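# Remove the pillowcase from the pillow with two arms

## Task

Get the pillowcase off the pillow so that the pillow and the empty case both rest on the table, separated by a visible gap. Slight hanging over the table edge is acceptable, and the case may be dropped onto the table once empty. The result only counts if it stays that way without the robot holding anything, so both grippers must release and withdraw at the end.

## Robot and tools

Robot: two arms, left_arm and right_arm, each ending in a two-finger parallel gripper. The names are labels only and say nothing about which side of an image an arm appears on.

Frame: one shared scene frame. The origin sits at table-top height, midway between the arm bases and roughly 5 to 10 cm in from the near table edge. +x runs out over the table, +z is up, and left_arm lives on the +y side. A gripper's fingers point along its own +z axis and close along its own y axis. end_effector_position is the spot between the finger pads, about 1 cm short of the tips. Printed positions may be slightly wrong, worse at long reach.

Row format (used by every moving tool): 16 numbers in a single list. The first 8 are left_arm: x, y, z in metres, then quaternion qw, qx, qy, qz (w first), then opening. The last 8 are the same fields for right_arm. Both arms always appear, even if one should stay still. Position and quaternion are absolute targets in the scene frame, not offsets. Opening runs from -1 (closed) to +1 (fully open, 0.094 m).

execute_actions(actions): actions is a list of up to 15 actions. Each action is a list of up to 15 rows, each row lasting one 1/30 s control step. A short action repeats its final row to fill 15 steps. Passing an empty list just returns the current state and images. A target more than 0.6 m from a gripper's current position along any of that gripper's axes gets the action refused for both arms. A malformed action, or a first action failing that check against the latest reported state, cancels the whole call with no motion.

move(target, speed, blocking): target is one 16-number row of absolute poses. Each gripper travels in a straight line toward its pose, and all paths finish together in 0.5 to 10 s. Anything longer is cut off at 10 s, short of the goal. speed is the top path speed in m/s, from 0.002 to 0.5, default 0.25. Turning speed is capped at twice that value in rad/s. Openings are applied when the move starts. Paths ignore obstacles and the other arm. Grippers can lag, wander, and overshoot speed, most when the arm is nearly straight. Faster contact and targets set deeper past a surface give harder impacts and pushes.

With blocking=false the result comes back after 0.5 s while motion continues. Until a result shows the move has ended, further rows and moves are rejected, so use wait or stop first.

The result adds a "move:" line giving the ending and each gripper's distance to its pose:
- done: finished.
- off_target: finished but not near the pose.
- moving: still in motion.
- held: a check blocked the last step.
- fault.
If only one arm is named, the other finished normally. limits=paced means a pose was clipped. limits=held means some steps were blocked on the way, and the arm may then spurt faster than speed.

wait(seconds): 0 to 10 s. Lets the simulation run with the last commands held and returns early if a running move finishes. wait(0) polls a non-blocking move.

stop(): brakes a running move. It needs stopping distance, more when fast. Finger motion continues.

zoom_image(camera, region): camera is one of cam_high, cam_low, cam_left_wrist, cam_right_wrist. Each image is 504x504. region is [x0, y0, x1, y1] in pixels from the top-left, no larger than 504 by 504. Returns a closer look at that camera's latest image.

finished_scene(scene): ends scene 1 or 2 permanently after the last command is held, then reports success and gives the next scene's task. Replying without a tool call ends everything. When resuming from a summary, begin with execute_actions([]) to learn the current scene.

Results: every result shows the state line `left_arm: …` | `right_arm: …` with each gripper's pose, followed by images from cam_high, cam_low, cam_left_wrist, cam_right_wrist in that order.
- "Hand target" lines show the pose each arm is currently driven toward.
- "pose unreachable" means a clearance check altered or blocked that arm's command.
- grip_measured is the measured finger opening on the command scale. The last joint value gives the opening in metres.
- FAULT and OVER-TEMPERATURE FAULT lines report arm stops.
- MOTOR HOT warns from 75 °C.

Control behaviour: each control step, the commanded pose is limited to 70 mm and 16 degrees from the measured pose, and position wins over orientation. A far target therefore needs several actions, and after an action the arm goes at most to its last clipped pose, so keep sending the remainder. Joint friction may leave a gripper up to about 31 mm from its command, so very small moves may not happen. To hold orientation, repeat your own chosen quaternion rather than copying the drifted reported one. To keep an arm still, resend its whole last-reported pose and intended opening every call.

Joint limits (rad), base to gripper:
- waist -2.618 to 3.054
- shoulder 0 to 3.142
- elbow 0 to 3.142
- wrist pitch -1.571 to 1.571
- wrist yaw -1.571 to 1.571
- wrist roll -2.094 to 2.094
Elbows stop just before fully straight.

Gripping: fingers go to the opening you send except near ±1. To hold something, command roughly 0.03 below grip_measured for a firm hold, or less of a difference for a lighter one. Pad force is about 50 to 62 N, lower on thin material under about 2 mm such as fabric, with a brief spike on first contact. Readings may be off by about 1 mm per gripper.

Heat: holding loads warms motors, even while you think. At 90 °C the arm halts for 10 s. At 100 °C it goes limp and drops. Some heat carries into the next scene.

Avoid:
- Striking the fixed bar and plate behind the bases; their tops are up to about 3 cm above the table and give no warning.
- Letting the arms collide or press each other, which can end the scene.
- Dropping the pillow, slamming, or hard pushes.

Thinking time passes in simulation with the last command held. Finish by opening both grippers and backing away before calling finished_scene.

Each tool is called after "Emit:" as name(argument=value, ...), one argument or row to a line, values as JSON.

## Session

Emit:
execute_actions(
  actions=[],
)

Scene clock: 0.00 s.
left_arm: end_effector_position=(+0.2959, +0.4112, +0.3248) grip_measured=+1.000 end_effector_quat_wxyz=(+0.394, +0.024, +0.829, +0.396) | right_arm: end_effector_position=(+0.1221, -0.4933, +0.2995) grip_measured=+1.000 end_effector_quat_wxyz=(+0.179, +0.016, +0.957, -0.227)
Joint positions: left_arm=[-0.132  0.973  1.099 -0.66  -0.864  0.405  0.094] | right_arm=[-1.281  1.174  1.49  -1.341 -0.186 -1.135  0.094]
Joint velocities: left_arm=[ 0.007 -0.012  0.007  0.066 -0.022 -0.022  0.   ] | right_arm=[-0.007 -0.012  0.007  0.007  0.037  0.007  0.   ]
Motor temperatures (°C, as the motors report them): left_arm=[22 28 26 22 21 21] | right_arm=[21 31 26 24 23 24]
Hand target (left_arm): +0.296, +0.411, +0.325; +0.394, +0.024, +0.829, +0.396
Hand target (right_arm): +0.122, -0.493, +0.300; +0.179, +0.016, +0.957, -0.227

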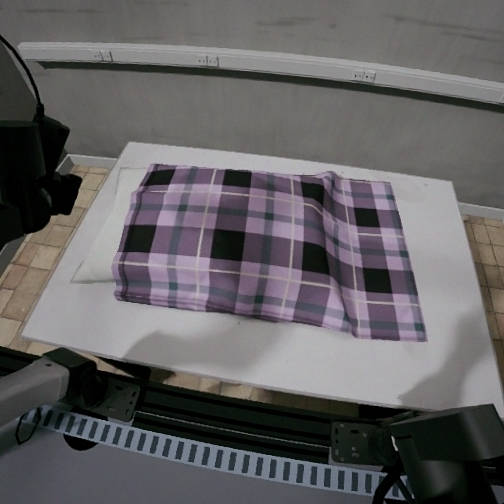

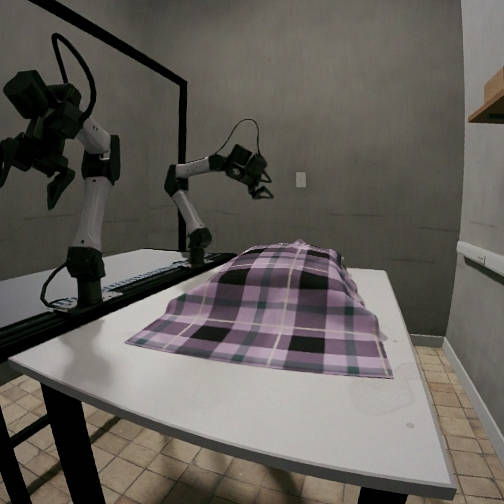

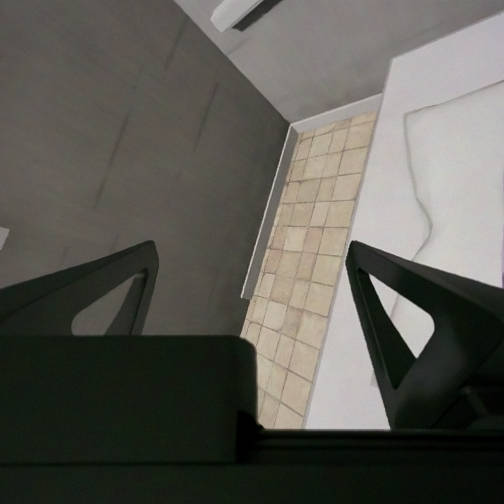

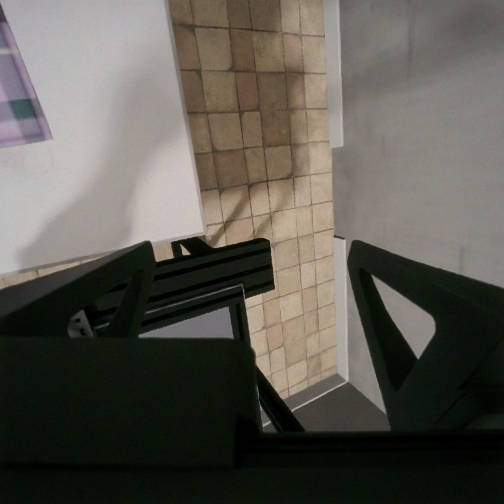

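Emit:
move(
  target=[0.40,0.385,0.17,0,0,1,0,0.4,0.42,-0.41,0.10,0,0,0.906,0.423,0.2],
  speed=0.3,
)

Scene clock: 3.60 s.
left_arm: end_effector_position=(+0.3941, +0.3863, +0.1619) grip_measured=+0.403 end_effector_quat_wxyz=(+0.001, -0.010, +1.000, +0.008) | right_arm: end_effector_position=(+0.4164, -0.4111, +0.0963) grip_measured=+0.202 end_effector_quat_wxyz=(+0.108, +0.048, +0.924, +0.363)
Joint positions: left_arm=[ 0.184  2.042  2.058 -1.547 -0.052  0.121  0.066] | right_arm=[-0.666  2.444  2.176 -1.573 -0.769 -0.621  0.056]
Joint velocities: left_arm=[ 0.002 -0.002  0.002  0.037  0.037  0.022  0.001] | right_arm=[-0.017 -0.007 -0.012 -0.066 -0.037  0.037  0.   ]
Motor temperatures (°C, as the motors report them): left_arm=[22 28 27 23 21 21] | right_arm=[21 31 27 24 23 24]
Hand target (left_arm): +0.396, +0.385, +0.168; +0.008, -0.008, +1.000, +0.003
Hand target (right_arm): +0.420, -0.412, +0.102; +0.115, +0.050, +0.923, +0.364
Off the commanded pose (left_arm): 0.010 m, 1 deg.
Off the commanded pose (right_arm): 0.005 m, 15 deg.
joint sent to its limit (left arm) — the command would take joint 4 (wrist pitch) past its lower limit, so that joint was sent only as far as its limit.
joint sent to its limit (right arm) — the command would take joint 4 (wrist pitch) past its lower limit, so that joint was sent only as far as its limit.
move: off_target (right_arm); limits=paced

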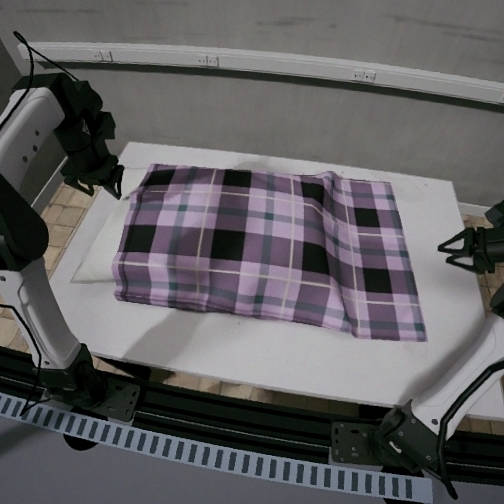

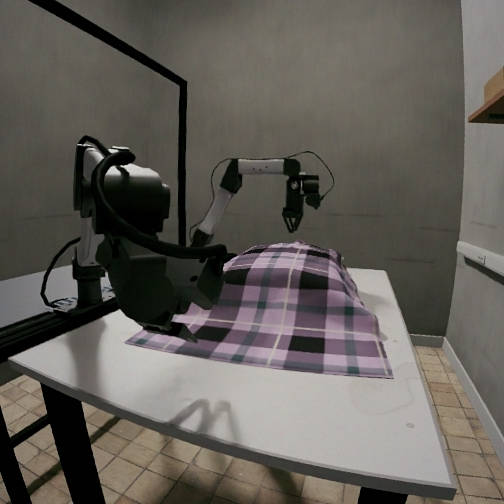

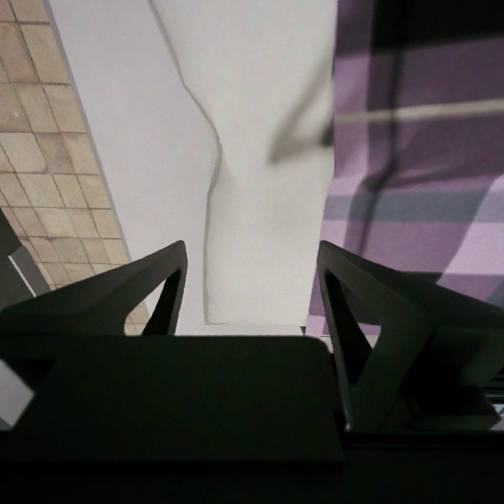

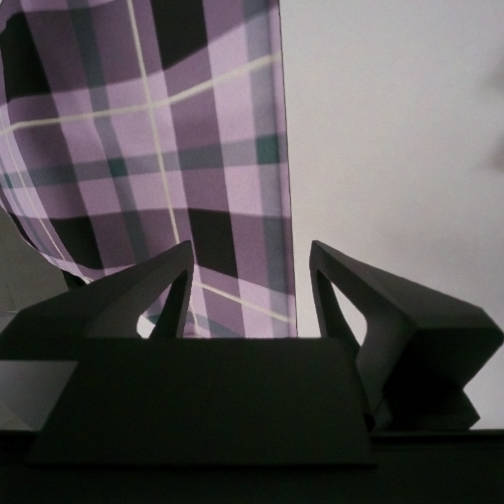

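Emit:
move(
  target=[0.40,0.385,0.17,0,0,1,0,0.4,0.42,-0.385,0.032,0,0,0.906,0.423,0.2],
  speed=0.15,
)

Scene clock: 4.93 s.
left_arm: end_effector_position=(+0.3981, +0.3864, +0.1678) grip_measured=+0.403 end_effector_quat_wxyz=(+0.012, -0.004, +1.000, +0.007) | right_arm: end_effector_position=(+0.4183, -0.3865, +0.0380) grip_measured=+0.202 end_effector_quat_wxyz=(+0.051, +0.033, +0.915, +0.399)
Joint positions: left_arm=[ 0.184  2.042  2.082 -1.549 -0.048  0.135  0.066] | right_arm=[-0.612  2.599  2.193 -1.578 -0.774 -0.661  0.056]
Joint velocities: left_arm=[-0.012  0.002  0.002  0.051 -0.037 -0.037 -0.001] | right_arm=[-0.002 -0.012  0.007  0.037  0.022 -0.007 -0.001]
Motor temperatures (°C, as the motors report them): left_arm=[22 29 27 23 21 21] | right_arm=[21 32 27 24 23 24]
Hand target (left_arm): +0.400, +0.385, +0.170; +0.013, +0.000, +1.000, +0.002
Hand target (right_arm): +0.420, -0.385, +0.032; +0.047, +0.023, +0.917, +0.395
Off the commanded pose (left_arm): 0.003 m, 2 deg.
Off the commanded pose (right_arm): 0.006 m, 8 deg.
joint sent to its limit (left arm) — the command would take joint 4 (wrist pitch) past its lower limit, so that joint was sent only as far as its limit.
joint sent to its limit (right arm) — the command would take joint 4 (wrist pitch) past its lower limit, so that joint was sent only as far as its limit.
move: off_target (right_arm)

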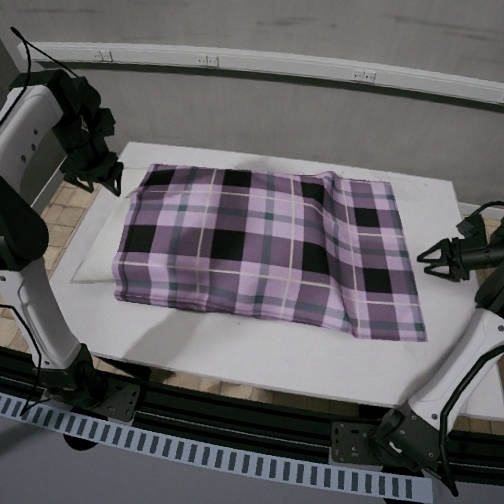

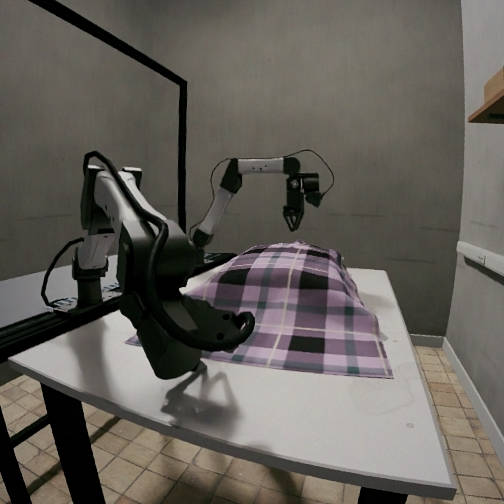

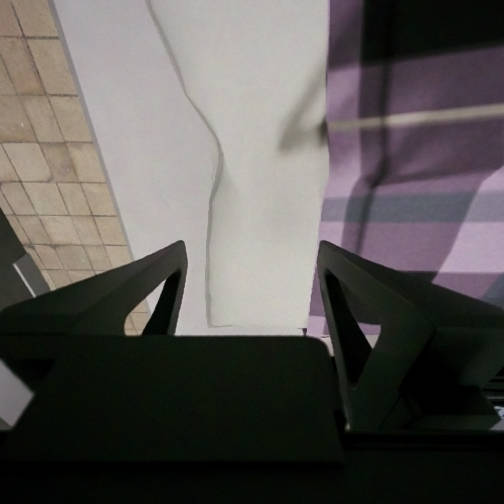

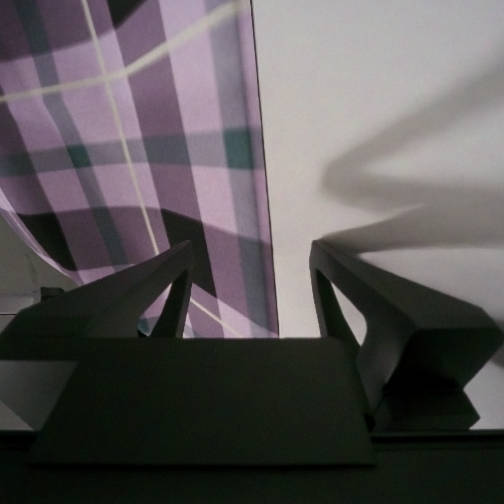

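Emit:
move(
  target=[0.40,0.385,0.04,0,0,1,0,0.4,0.42,-0.29,0.028,0,0,0.887,0.462,0.2],
  speed=0.1,
)

Scene clock: 6.73 s.
left_arm: end_effector_position=(+0.3988, +0.3746, +0.0585) grip_measured=+0.403 end_effector_quat_wxyz=(+0.008, +0.003, +1.000, -0.019) | right_arm: end_effector_position=(+0.4220, -0.2939, +0.0391) grip_measured=+0.202 end_effector_quat_wxyz=(+0.007, +0.005, +0.883, +0.470)
Joint positions: left_arm=[ 0.187  2.042  1.644 -1.126  0.004  0.151  0.066] | right_arm=[-0.444  2.576  2.067 -1.573 -0.911 -0.64   0.056]
Joint velocities: left_arm=[ 0.002 -0.007 -0.007 -0.051  0.051 -0.007 -0.   ] | right_arm=[ 0.012  0.007 -0.002 -0.037  0.007 -0.022  0.   ]
Motor temperatures (°C, as the motors report them): left_arm=[22 29 27 23 21 21] | right_arm=[21 33 27 24 23 24]
Hand target (left_arm): +0.395, +0.384, +0.041; -0.001, +0.000, +1.000, -0.001
Hand target (right_arm): +0.420, -0.290, +0.028; -0.000, +0.000, +0.886, +0.464
Off the commanded pose (left_arm): 0.021 m, 2 deg.
Off the commanded pose (right_arm): 0.012 m, 1 deg.
move: off_target (left_arm, right_arm)

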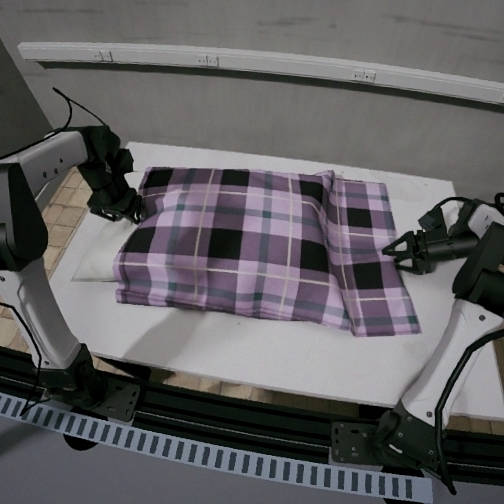

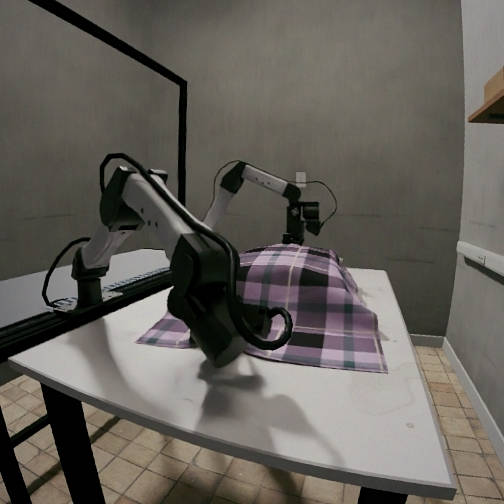

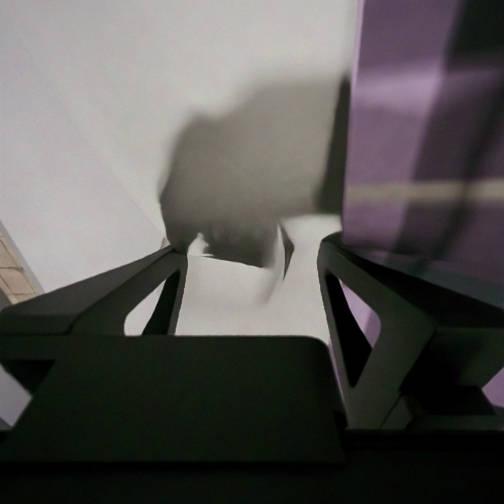

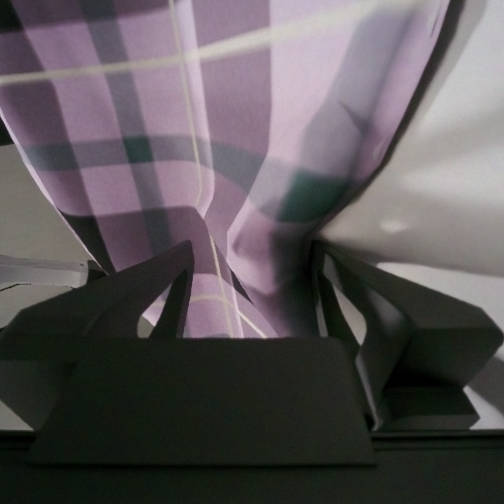

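Emit:
execute_actions(
  actions=[
    [[0.40,0.39,0.04,0,0,1,0,-1,0.42,-0.29,0.03,0,0,0.887,0.462,-1]],
    [[0.40,0.39,0.04,0,0,1,0,-1,0.42,-0.29,0.03,0,0,0.887,0.462,-1]],
  ],
)

Emit:
move(
  target=[0.40,0.39,0.04,0,0,1,0,-1,0.41,-0.36,0.25,0.15,0.05,0.95,0.27,-1],
  speed=0.15,
)

Scene clock: 7.93 s.
left_arm: end_effector_position=(+0.4035, +0.3764, +0.0586) grip_measured=-0.957 end_effector_quat_wxyz=(+0.019, +0.002, +1.000, -0.024) | right_arm: end_effector_position=(+0.4232, -0.2916, +0.0344) grip_measured=-0.951 end_effector_quat_wxyz=(+0.008, -0.003, +0.886, +0.464)
Joint positions: left_arm=[ 0.195  2.042  1.644 -1.107  0.016  0.157  0.002] | right_arm=[-0.435  2.576  2.059 -1.548 -0.902 -0.638  0.002]
Joint velocities: left_arm=[-0.007 -0.002 -0.002  0.007  0.022 -0.066 -0.001] | right_arm=[-0.017 -0.017 -0.002 -0.037 -0.022 -0.007 -0.   ]
Motor temperatures (°C, as the motors report them): left_arm=[22 30 27 23 21 21] | right_arm=[21 34 27 24 23 24]
Hand target (left_arm): +0.399, +0.389, +0.041; -0.000, +0.000, +1.000, -0.001
Hand target (right_arm): +0.420, -0.290, +0.030; -0.000, -0.000, +0.887, +0.462
Off the commanded pose (left_arm): 0.023 m, 4 deg.
Off the commanded pose (right_arm): 0.006 m, 1 deg.

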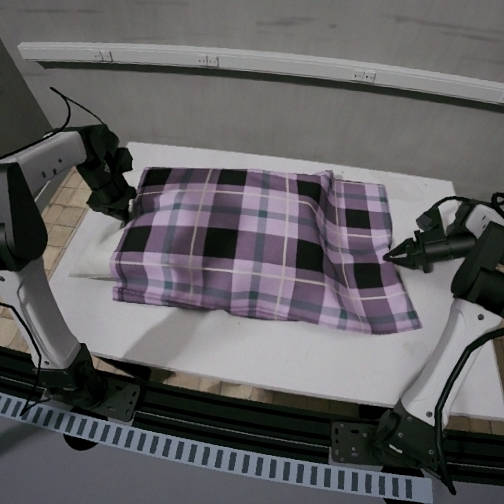

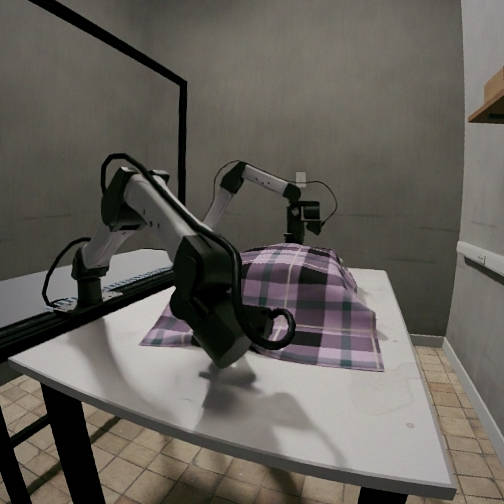

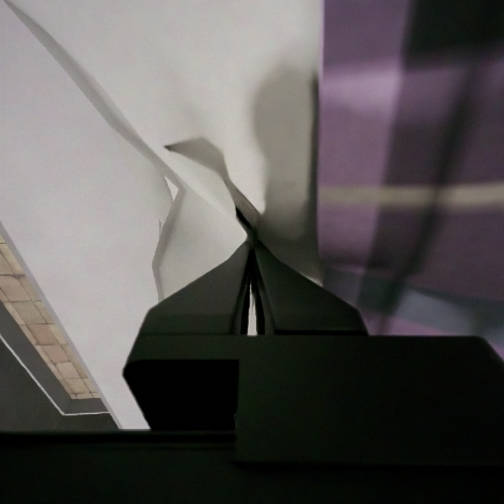

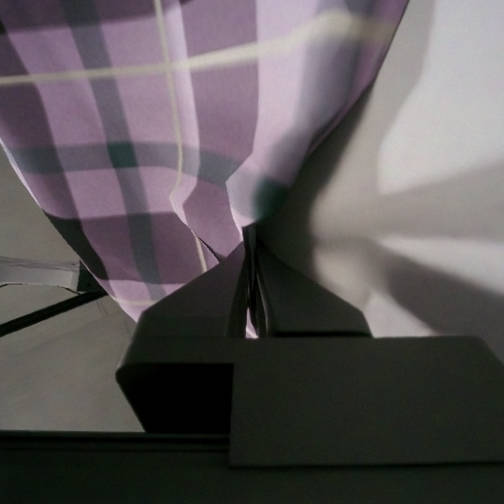

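Scene clock: 10.03 s.
left_arm: end_effector_position=(+0.4070, +0.3758, +0.0622) grip_measured=-0.960 end_effector_quat_wxyz=(+0.030, +0.002, +0.999, -0.026) | right_arm: end_effector_position=(+0.4104, -0.3401, +0.2377) grip_measured=-0.951 end_effector_quat_wxyz=(+0.167, +0.046, +0.943, +0.283)
Joint positions: left_arm=[ 0.195  2.033  1.644 -1.095  0.024  0.157  0.002] | right_arm=[-0.512  2.045  2.15  -1.576 -0.695 -0.324  0.002]
Joint velocities: left_arm=[-0.007  0.007 -0.012  0.066 -0.022  0.007  0.001] | right_arm=[-0.017  0.007 -0.002 -0.037  0.007  0.007 -0.002]
Motor temperatures (°C, as the motors report them): left_arm=[22 30 27 23 21 21] | right_arm=[21 36 27 24 23 24]
Hand target (left_arm): +0.399, +0.389, +0.041; +0.000, +0.001, +1.000, -0.001
Hand target (right_arm): +0.407, -0.358, +0.249; +0.185, +0.060, +0.946, +0.258
Off the commanded pose (left_arm): 0.027 m, 5 deg.
Off the commanded pose (right_arm): 0.023 m, 3 deg.
joint sent to its limit (right arm) — the command would take joint 4 (wrist pitch) past its lower limit, so that joint was sent only as far as its limit.
move: off_target (left_arm, right_arm)

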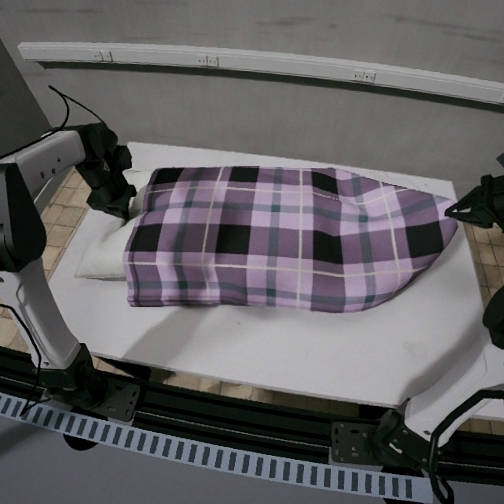

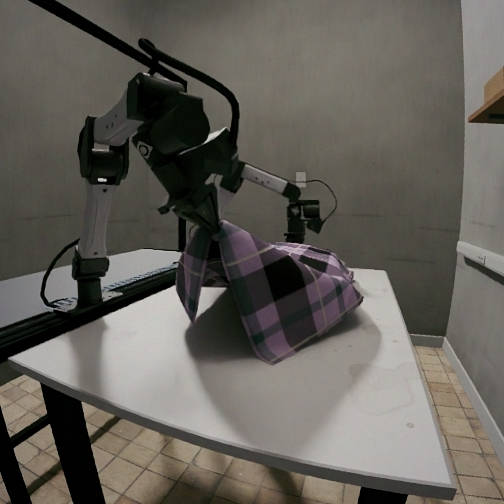

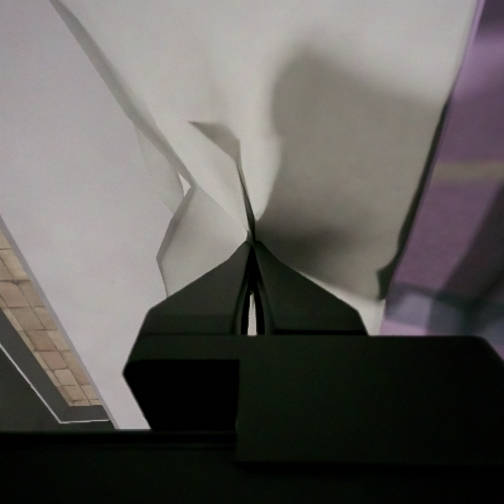

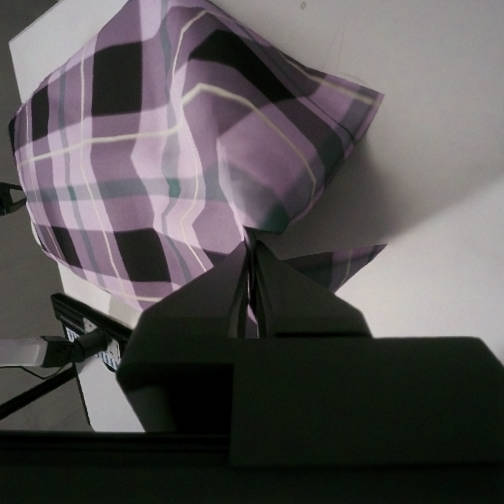

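Emit:
move(
  target=[0.40,0.39,0.045,0,0,1,0,-1,0.36,-0.58,0.40,0.45,0.13,0.87,0.16,-1],
  speed=0.15,
)

Emit:
move(
  target=[0.40,0.47,0.055,0,0,1,0,-1,0.25,-0.74,0.33,0.56,0.2,0.8,0.1,-1],
  speed=0.12,
)

Scene clock: 12.93 s.
left_arm: end_effector_position=(+0.4078, +0.3745, +0.0660) grip_measured=-0.960 end_effector_quat_wxyz=(+0.035, +0.003, +0.999, -0.029) | right_arm: end_effector_position=(+0.3580, -0.5724, +0.3916) grip_measured=-0.950 end_effector_quat_wxyz=(+0.484, +0.151, +0.851, +0.134)
Joint positions: left_arm=[ 0.195  2.023  1.644 -1.095  0.032  0.159  0.002] | right_arm=[-1.076  2.22   2.85  -1.543 -0.917 -0.322  0.002]
Joint velocities: left_arm=[ 0.007  0.002  0.002 -0.022 -0.037 -0.037  0.001] | right_arm=[ 0.002  0.002  0.012 -0.037 -0.051 -0.007  0.001]
Motor temperatures (°C, as the motors report them): left_arm=[22 31 27 23 22 21] | right_arm=[21 36 28 24 23 24]
Hand target (left_arm): +0.399, +0.389, +0.046; +0.001, +0.001, +1.000, -0.001
Hand target (right_arm): +0.359, -0.577, +0.399; +0.500, +0.145, +0.844, +0.129
Off the commanded pose (left_arm): 0.027 m, 5 deg.
Off the commanded pose (right_arm): 0.012 m, 6 deg.
elbow stopped short (right arm): the move would have taken joint 3 (elbow) straighter than the controller allows; a more bent joint 3 avoids this.
move: off_target (left_arm, right_arm)

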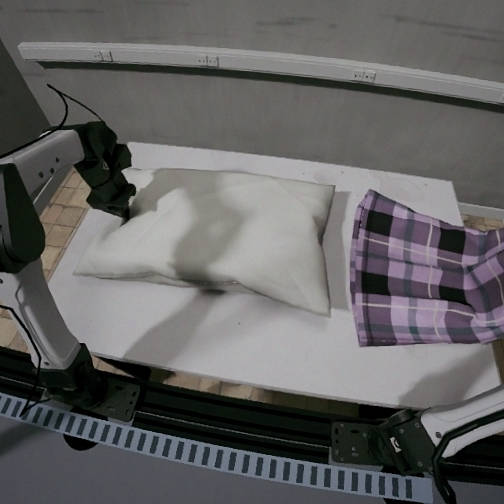

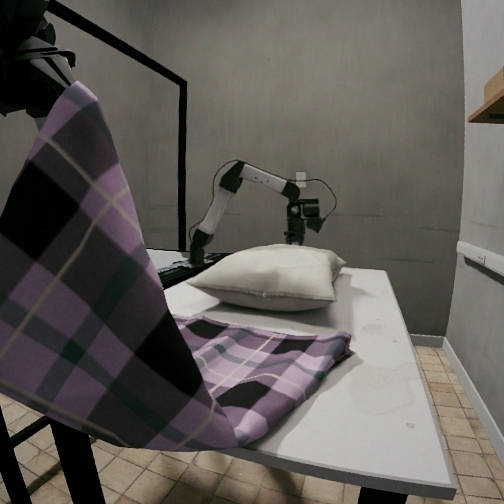

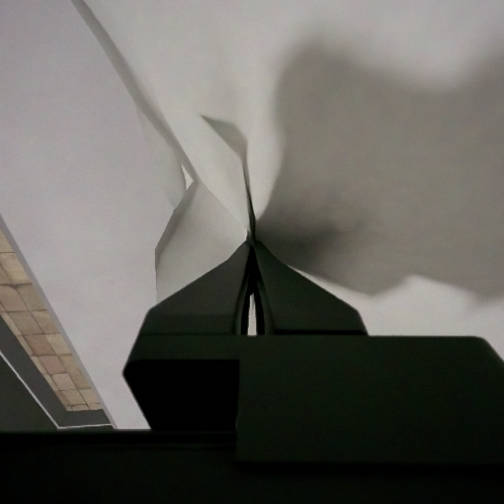

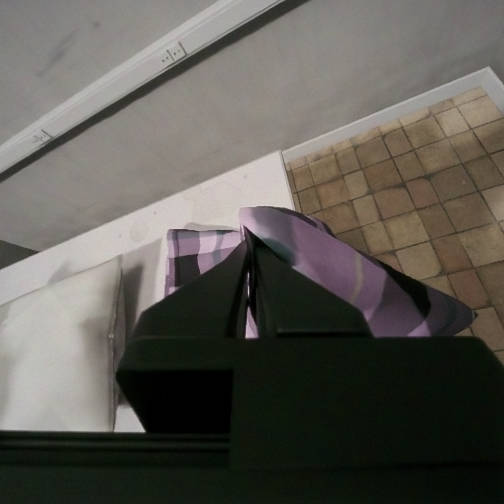

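Scene clock: 15.17 s.
left_arm: end_effector_position=(+0.4090, +0.4574, +0.0716) grip_measured=-0.960 end_effector_quat_wxyz=(+0.035, +0.002, +0.999, -0.021) | right_arm: end_effector_position=(+0.2524, -0.7368, +0.3194) grip_measured=-0.950 end_effector_quat_wxyz=(+0.550, +0.216, +0.800, +0.103)
Joint positions: left_arm=[ 0.387  2.103  1.801 -1.173  0.034  0.348  0.002] | right_arm=[-1.439  2.474  2.847 -1.372 -1.125 -0.472  0.002]
Joint velocities: left_arm=[ 0.007  0.002 -0.012 -0.081  0.051  0.007 -0.   ] | right_arm=[ 0.002 -0.012 -0.027  0.007  0.007 -0.037 -0.   ]
Motor temperatures (°C, as the motors report them): left_arm=[22 31 28 23 22 21] | right_arm=[21 37 28 25 23 24]
Hand target (left_arm): +0.400, +0.469, +0.055; +0.002, +0.000, +1.000, -0.002
Hand target (right_arm): +0.251, -0.739, +0.331; +0.565, +0.203, +0.795, +0.091
Off the commanded pose (left_arm): 0.023 m, 5 deg.
Off the commanded pose (right_arm): 0.011 m, 2 deg.
elbow stopped short (right arm): the move would have taken joint 3 (elbow) straighter than the controller allows; a more bent joint 3 avoids this.
move: off_target (left_arm, right_arm)

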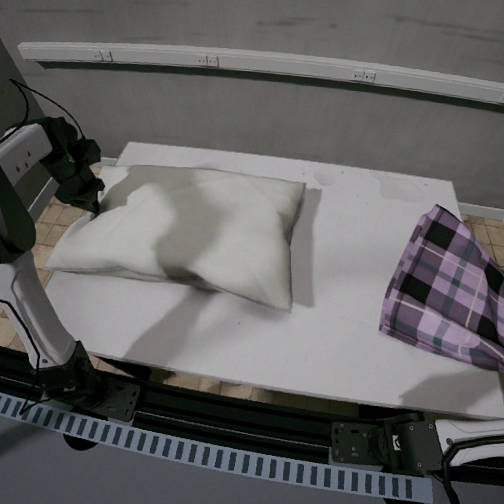

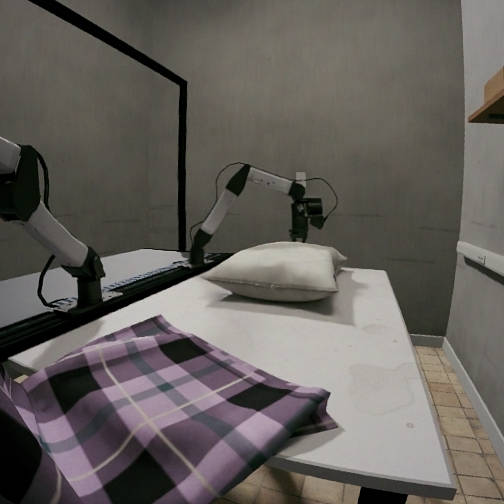

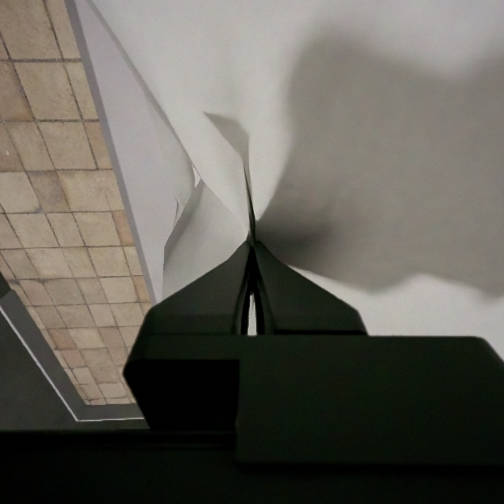

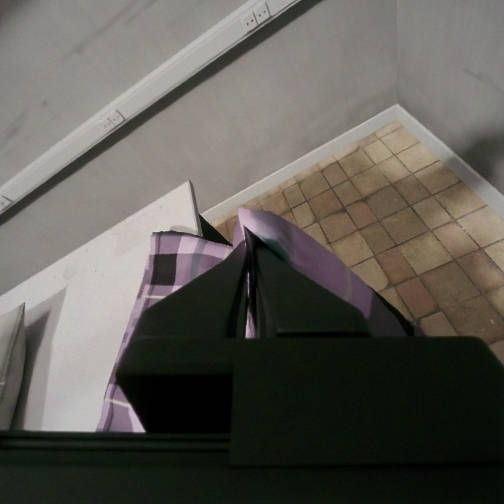

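Emit:
move(
  target=[0.40,0.46,0.075,0,0,1,0,0.2,0.38,-0.44,0.43,0.5,0.15,0.84,0.14,-1],
  speed=0.25,
)

Emit:
move(
  target=[0.38,0.44,0.20,0,0,1,0,0.2,0.40,-0.40,0.12,0.3,0.08,0.93,0.19,-1],
  speed=0.22,
)

Scene clock: 17.40 s.
left_arm: end_effector_position=(+0.4028, +0.4659, +0.0798) grip_measured=+0.197 end_effector_quat_wxyz=(+0.019, -0.005, +1.000, +0.002) | right_arm: end_effector_position=(+0.3781, -0.4423, +0.4106) grip_measured=-0.950 end_effector_quat_wxyz=(+0.477, +0.164, +0.850, +0.155)
Joint positions: left_arm=[ 0.388  2.103  1.835 -1.223 -0.02   0.335  0.056] | right_arm=[-0.799  1.673  2.089 -1.132 -0.744  0.001  0.002]
Joint velocities: left_arm=[ 0.002 -0.007 -0.002  0.037 -0.007  0.007  0.001] | right_arm=[ 0.002  0.002 -0.012 -0.051 -0.007  0.037  0.001]
Motor temperatures (°C, as the motors report them): left_arm=[22 32 28 23 22 21] | right_arm=[21 38 28 25 23 24]
Hand target (left_arm): +0.400, +0.460, +0.075; +0.001, -0.000, +1.000, +0.001
Hand target (right_arm): +0.377, -0.439, +0.429; +0.501, +0.150, +0.840, +0.143
Off the commanded pose (left_arm): 0.008 m, 2 deg.
Off the commanded pose (right_arm): 0.020 m, 4 deg.
move: off_target (right_arm)

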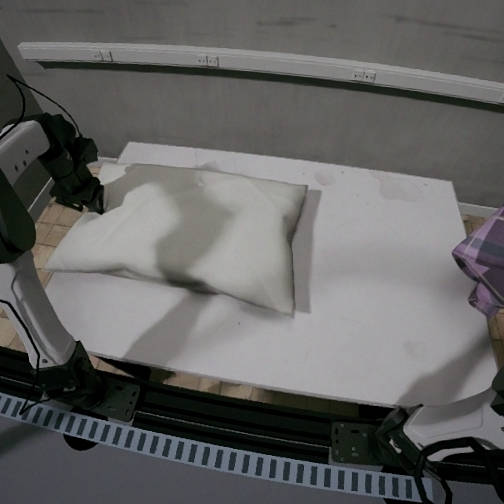

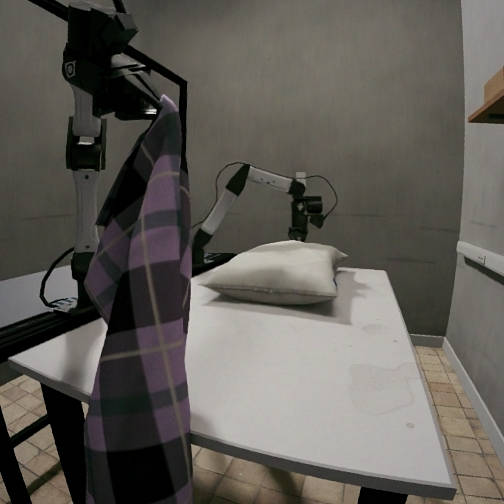

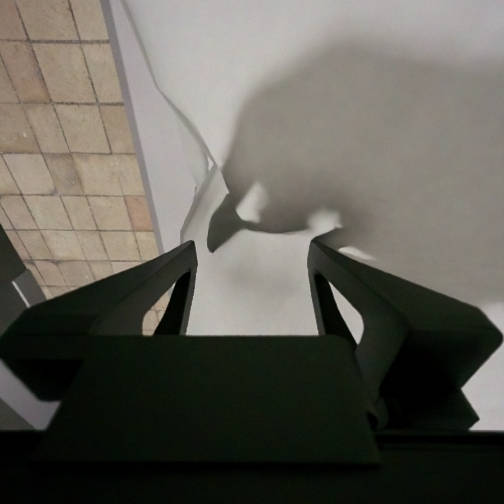

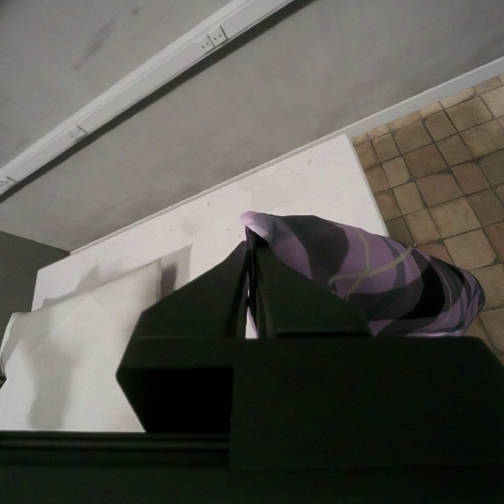

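Scene clock: 19.37 s.
left_arm: end_effector_position=(+0.3835, +0.4444, +0.1908) grip_measured=+0.197 end_effector_quat_wxyz=(+0.044, -0.001, +0.999, +0.012) | right_arm: end_effector_position=(+0.4012, -0.4061, +0.1211) grip_measured=-0.950 end_effector_quat_wxyz=(+0.299, +0.088, +0.931, +0.191)
Joint positions: left_arm=[ 0.342  1.985  2.096 -1.548 -0.028  0.299  0.056] | right_arm=[-0.64   1.805  1.299 -0.652 -0.644 -0.25   0.002]
Joint velocities: left_arm=[-0.012  0.002  0.012 -0.037 -0.022  0.022  0.   ] | right_arm=[-0.002  0.012 -0.002  0.007 -0.081  0.051 -0.   ]
Motor temperatures (°C, as the motors report them): left_arm=[22 32 28 23 22 21] | right_arm=[21 38 28 25 23 24]
Hand target (left_arm): +0.383, +0.441, +0.200; +0.052, +0.000, +0.999, +0.017
Hand target (right_arm): +0.403, -0.402, +0.120; +0.301, +0.080, +0.930, +0.193
Off the commanded pose (left_arm): 0.011 m, 5 deg.
Off the commanded pose (right_arm): 0.006 m, 1 deg.
joint sent to its limit (left arm) — the command would take joint 4 (wrist pitch) past its lower limit, so that joint was sent only as far as its limit.
move: off_target (left_arm)

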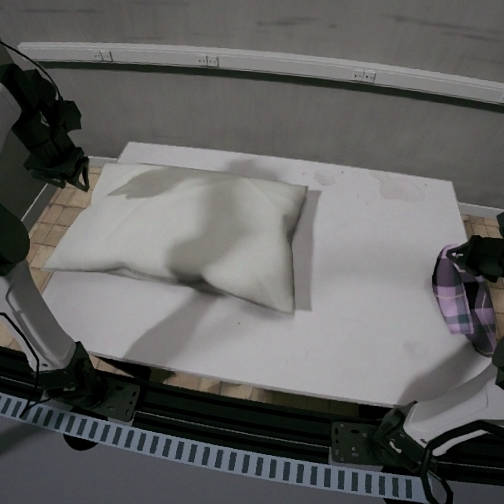

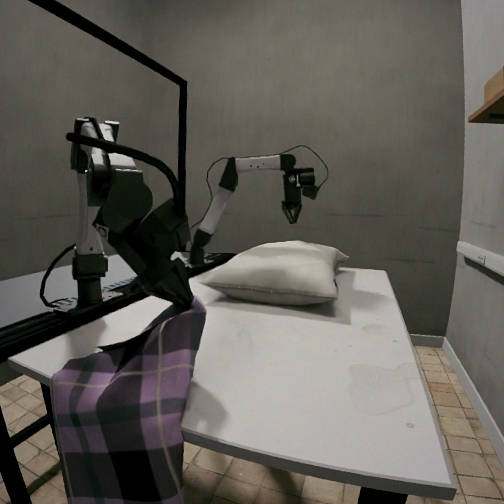

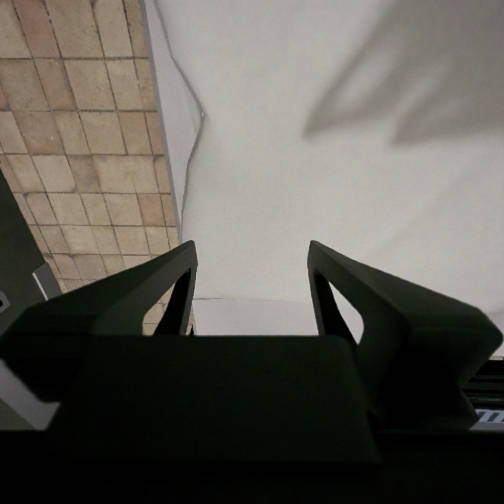

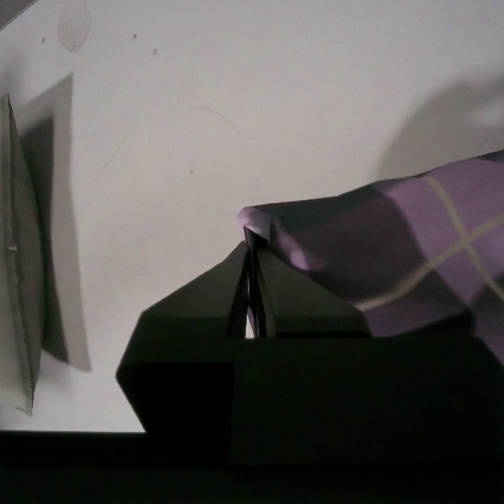

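Emit:
move(
  target=[0.22,0.30,0.30,0.3,0,0.954,0,0.2,0.40,-0.22,0.47,0.42,0.1,0.88,0.2,-1],
  speed=0.2,
)

Scene clock: 22.77 s.
left_arm: end_effector_position=(+0.2254, +0.2988, +0.3064) grip_measured=+0.197 end_effector_quat_wxyz=(+0.302, +0.003, +0.953, -0.000) | right_arm: end_effector_position=(+0.3938, -0.2224, +0.4626) grip_measured=-0.950 end_effector_quat_wxyz=(+0.410, +0.103, +0.884, +0.198)
Joint positions: left_arm=[-0.255  1.02   1.478 -1.415 -0.208 -0.213  0.056] | right_arm=[-0.111  1.861  2.79  -1.572 -0.331  0.352  0.002]
Joint velocities: left_arm=[-0.002  0.012 -0.012 -0.081 -0.11   0.007 -0.001] | right_arm=[ 0.007  0.032  0.046 -0.095  0.007 -0.007 -0.001]
Motor temperatures (°C, as the motors report them): left_arm=[22 33 28 23 21 21] | right_arm=[21 38 29 26 23 24]
Hand target (left_arm): +0.222, +0.299, +0.303; +0.298, +0.004, +0.954, +0.002
Hand target (right_arm): +0.395, -0.219, +0.468; +0.420, +0.100, +0.879, +0.201
Off the commanded pose (left_arm): 0.008 m, 0 deg.
Off the commanded pose (right_arm): 0.010 m, 1 deg.
move: done

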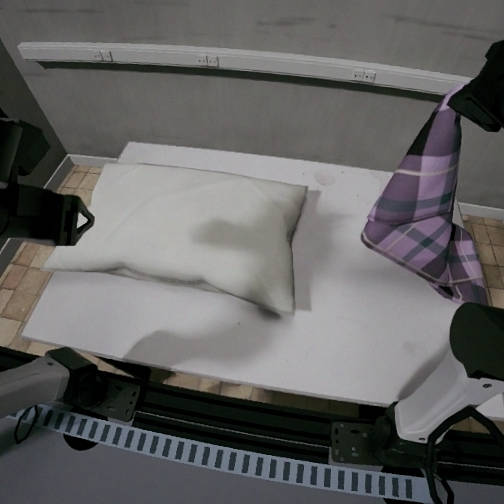

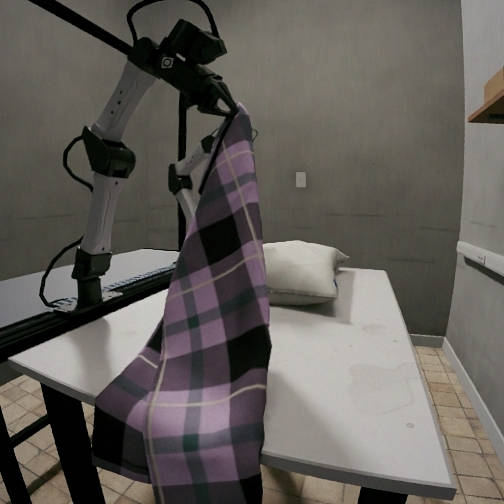

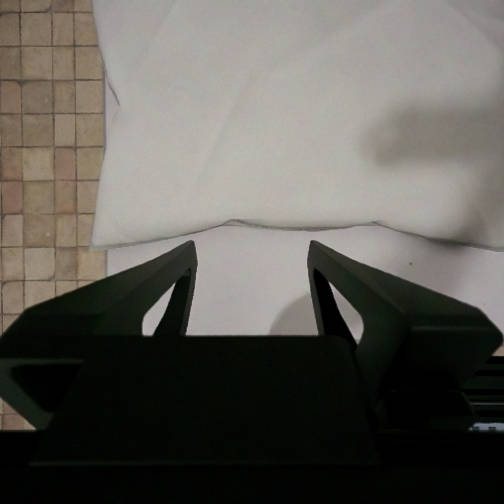

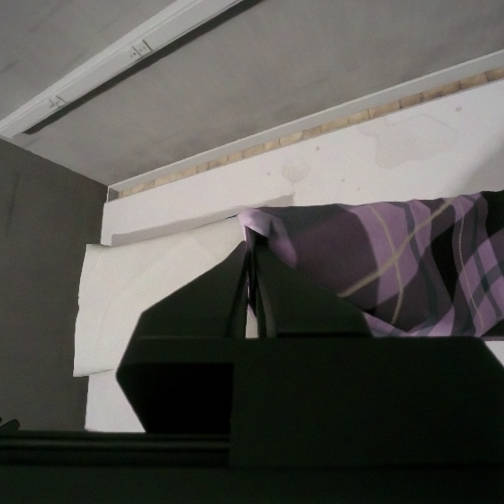

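Emit:
move(
  target=[0.22,0.30,0.30,0.3,0,0.954,0,0.2,0.42,-0.09,0.44,0.42,0.1,0.88,0.2,-1],
  speed=0.15,
)

Scene clock: 24.60 s.
left_arm: end_effector_position=(+0.2245, +0.2987, +0.2998) grip_measured=+0.197 end_effector_quat_wxyz=(+0.293, +0.003, +0.956, +0.002) | right_arm: end_effector_position=(+0.4210, -0.0918, +0.4290) grip_measured=-0.950 end_effector_quat_wxyz=(+0.400, +0.098, +0.891, +0.193)
Joint positions: left_arm=[-0.255  1.02   1.458 -1.414 -0.208 -0.215  0.056] | right_arm=[ 0.337  1.89   2.614 -1.352  0.026  0.606  0.002]
Joint velocities: left_arm=[-0.002 -0.017 -0.012 -0.051 -0.022  0.007 -0.001] | right_arm=[-0.002 -0.012  0.007  0.022  0.007 -0.022 -0.   ]
Motor temperatures (°C, as the motors report them): left_arm=[22 32 29 24 21 21] | right_arm=[21 38 29 27 23 24]
Hand target (left_arm): +0.220, +0.300, +0.300; +0.300, -0.000, +0.954, -0.000
Hand target (right_arm): +0.420, -0.092, +0.441; +0.418, +0.101, +0.880, +0.201
Off the commanded pose (left_arm): 0.005 m, 1 deg.
Off the commanded pose (right_arm): 0.011 m, 3 deg.
move: off_target (right_arm)

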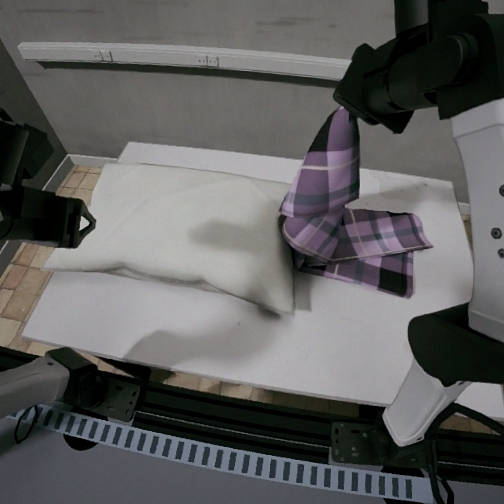

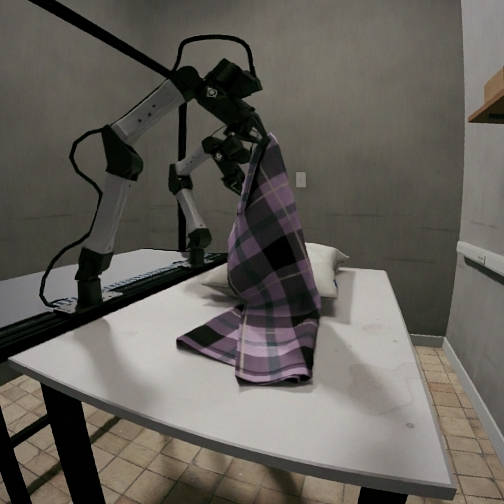

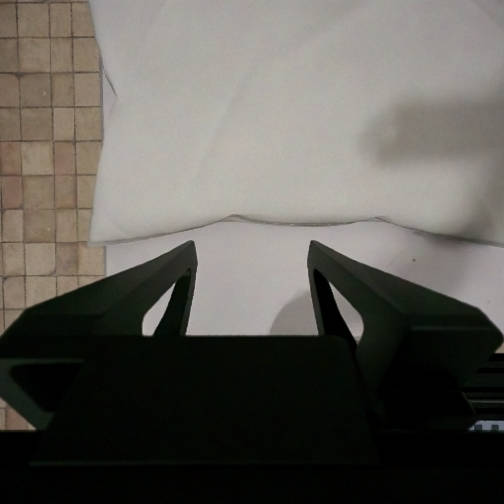

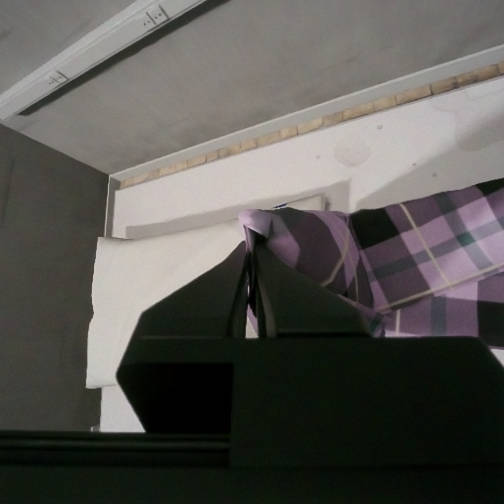

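Emit:
move(
  target=[0.22,0.30,0.30,0.3,0,0.954,0,0.2,0.41,-0.36,0.42,0.45,0.12,0.87,0.16,-1],
  speed=0.2,
)

Scene clock: 26.73 s.
left_arm: end_effector_position=(+0.2245, +0.2987, +0.2998) grip_measured=+0.197 end_effector_quat_wxyz=(+0.293, +0.003, +0.956, +0.002) | right_arm: end_effector_position=(+0.4076, -0.3551, +0.4094) grip_measured=-0.950 end_effector_quat_wxyz=(+0.433, +0.130, +0.877, +0.159)
Joint positions: left_arm=[-0.255  1.02   1.458 -1.414 -0.208 -0.215  0.056] | right_arm=[-0.511  1.676  2.165 -1.202 -0.549  0.104  0.002]
Joint velocities: left_arm=[ 0.007 -0.017  0.002  0.022 -0.007 -0.066 -0.   ] | right_arm=[-0.007  0.012  0.002  0.022 -0.037  0.037 -0.001]
Motor temperatures (°C, as the motors report them): left_arm=[22 32 29 24 21 21] | right_arm=[21 38 29 27 23 24]
Hand target (left_arm): +0.220, +0.300, +0.300; +0.300, +0.000, +0.954, -0.000
Hand target (right_arm): +0.410, -0.357, +0.420; +0.451, +0.119, +0.870, +0.157
Off the commanded pose (left_arm): 0.005 m, 1 deg.
Off the commanded pose (right_arm): 0.012 m, 2 deg.
move: off_target (right_arm)

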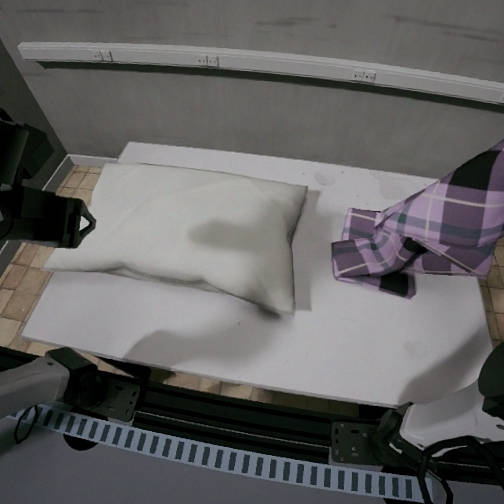

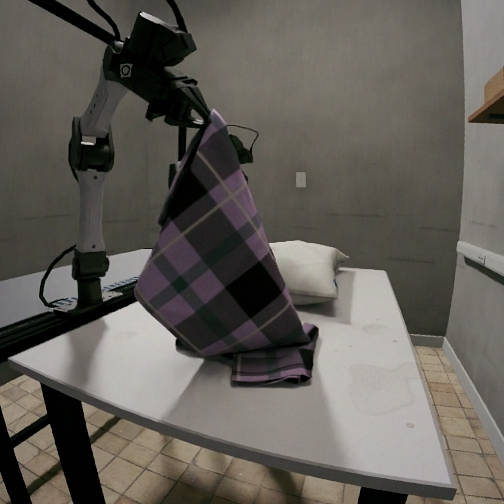

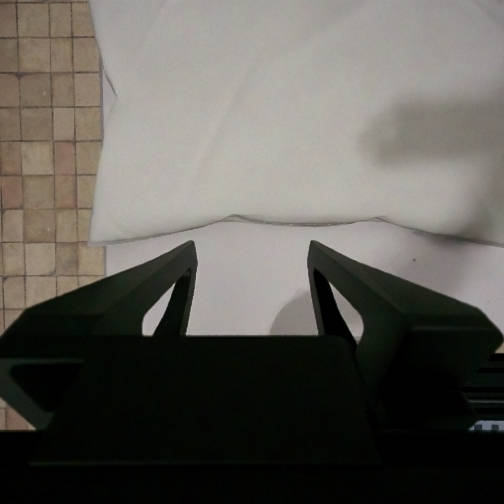

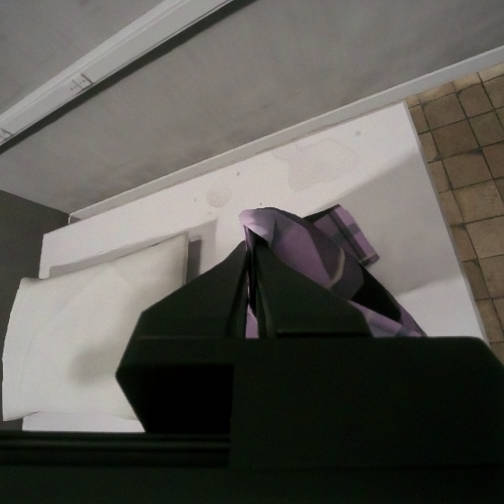

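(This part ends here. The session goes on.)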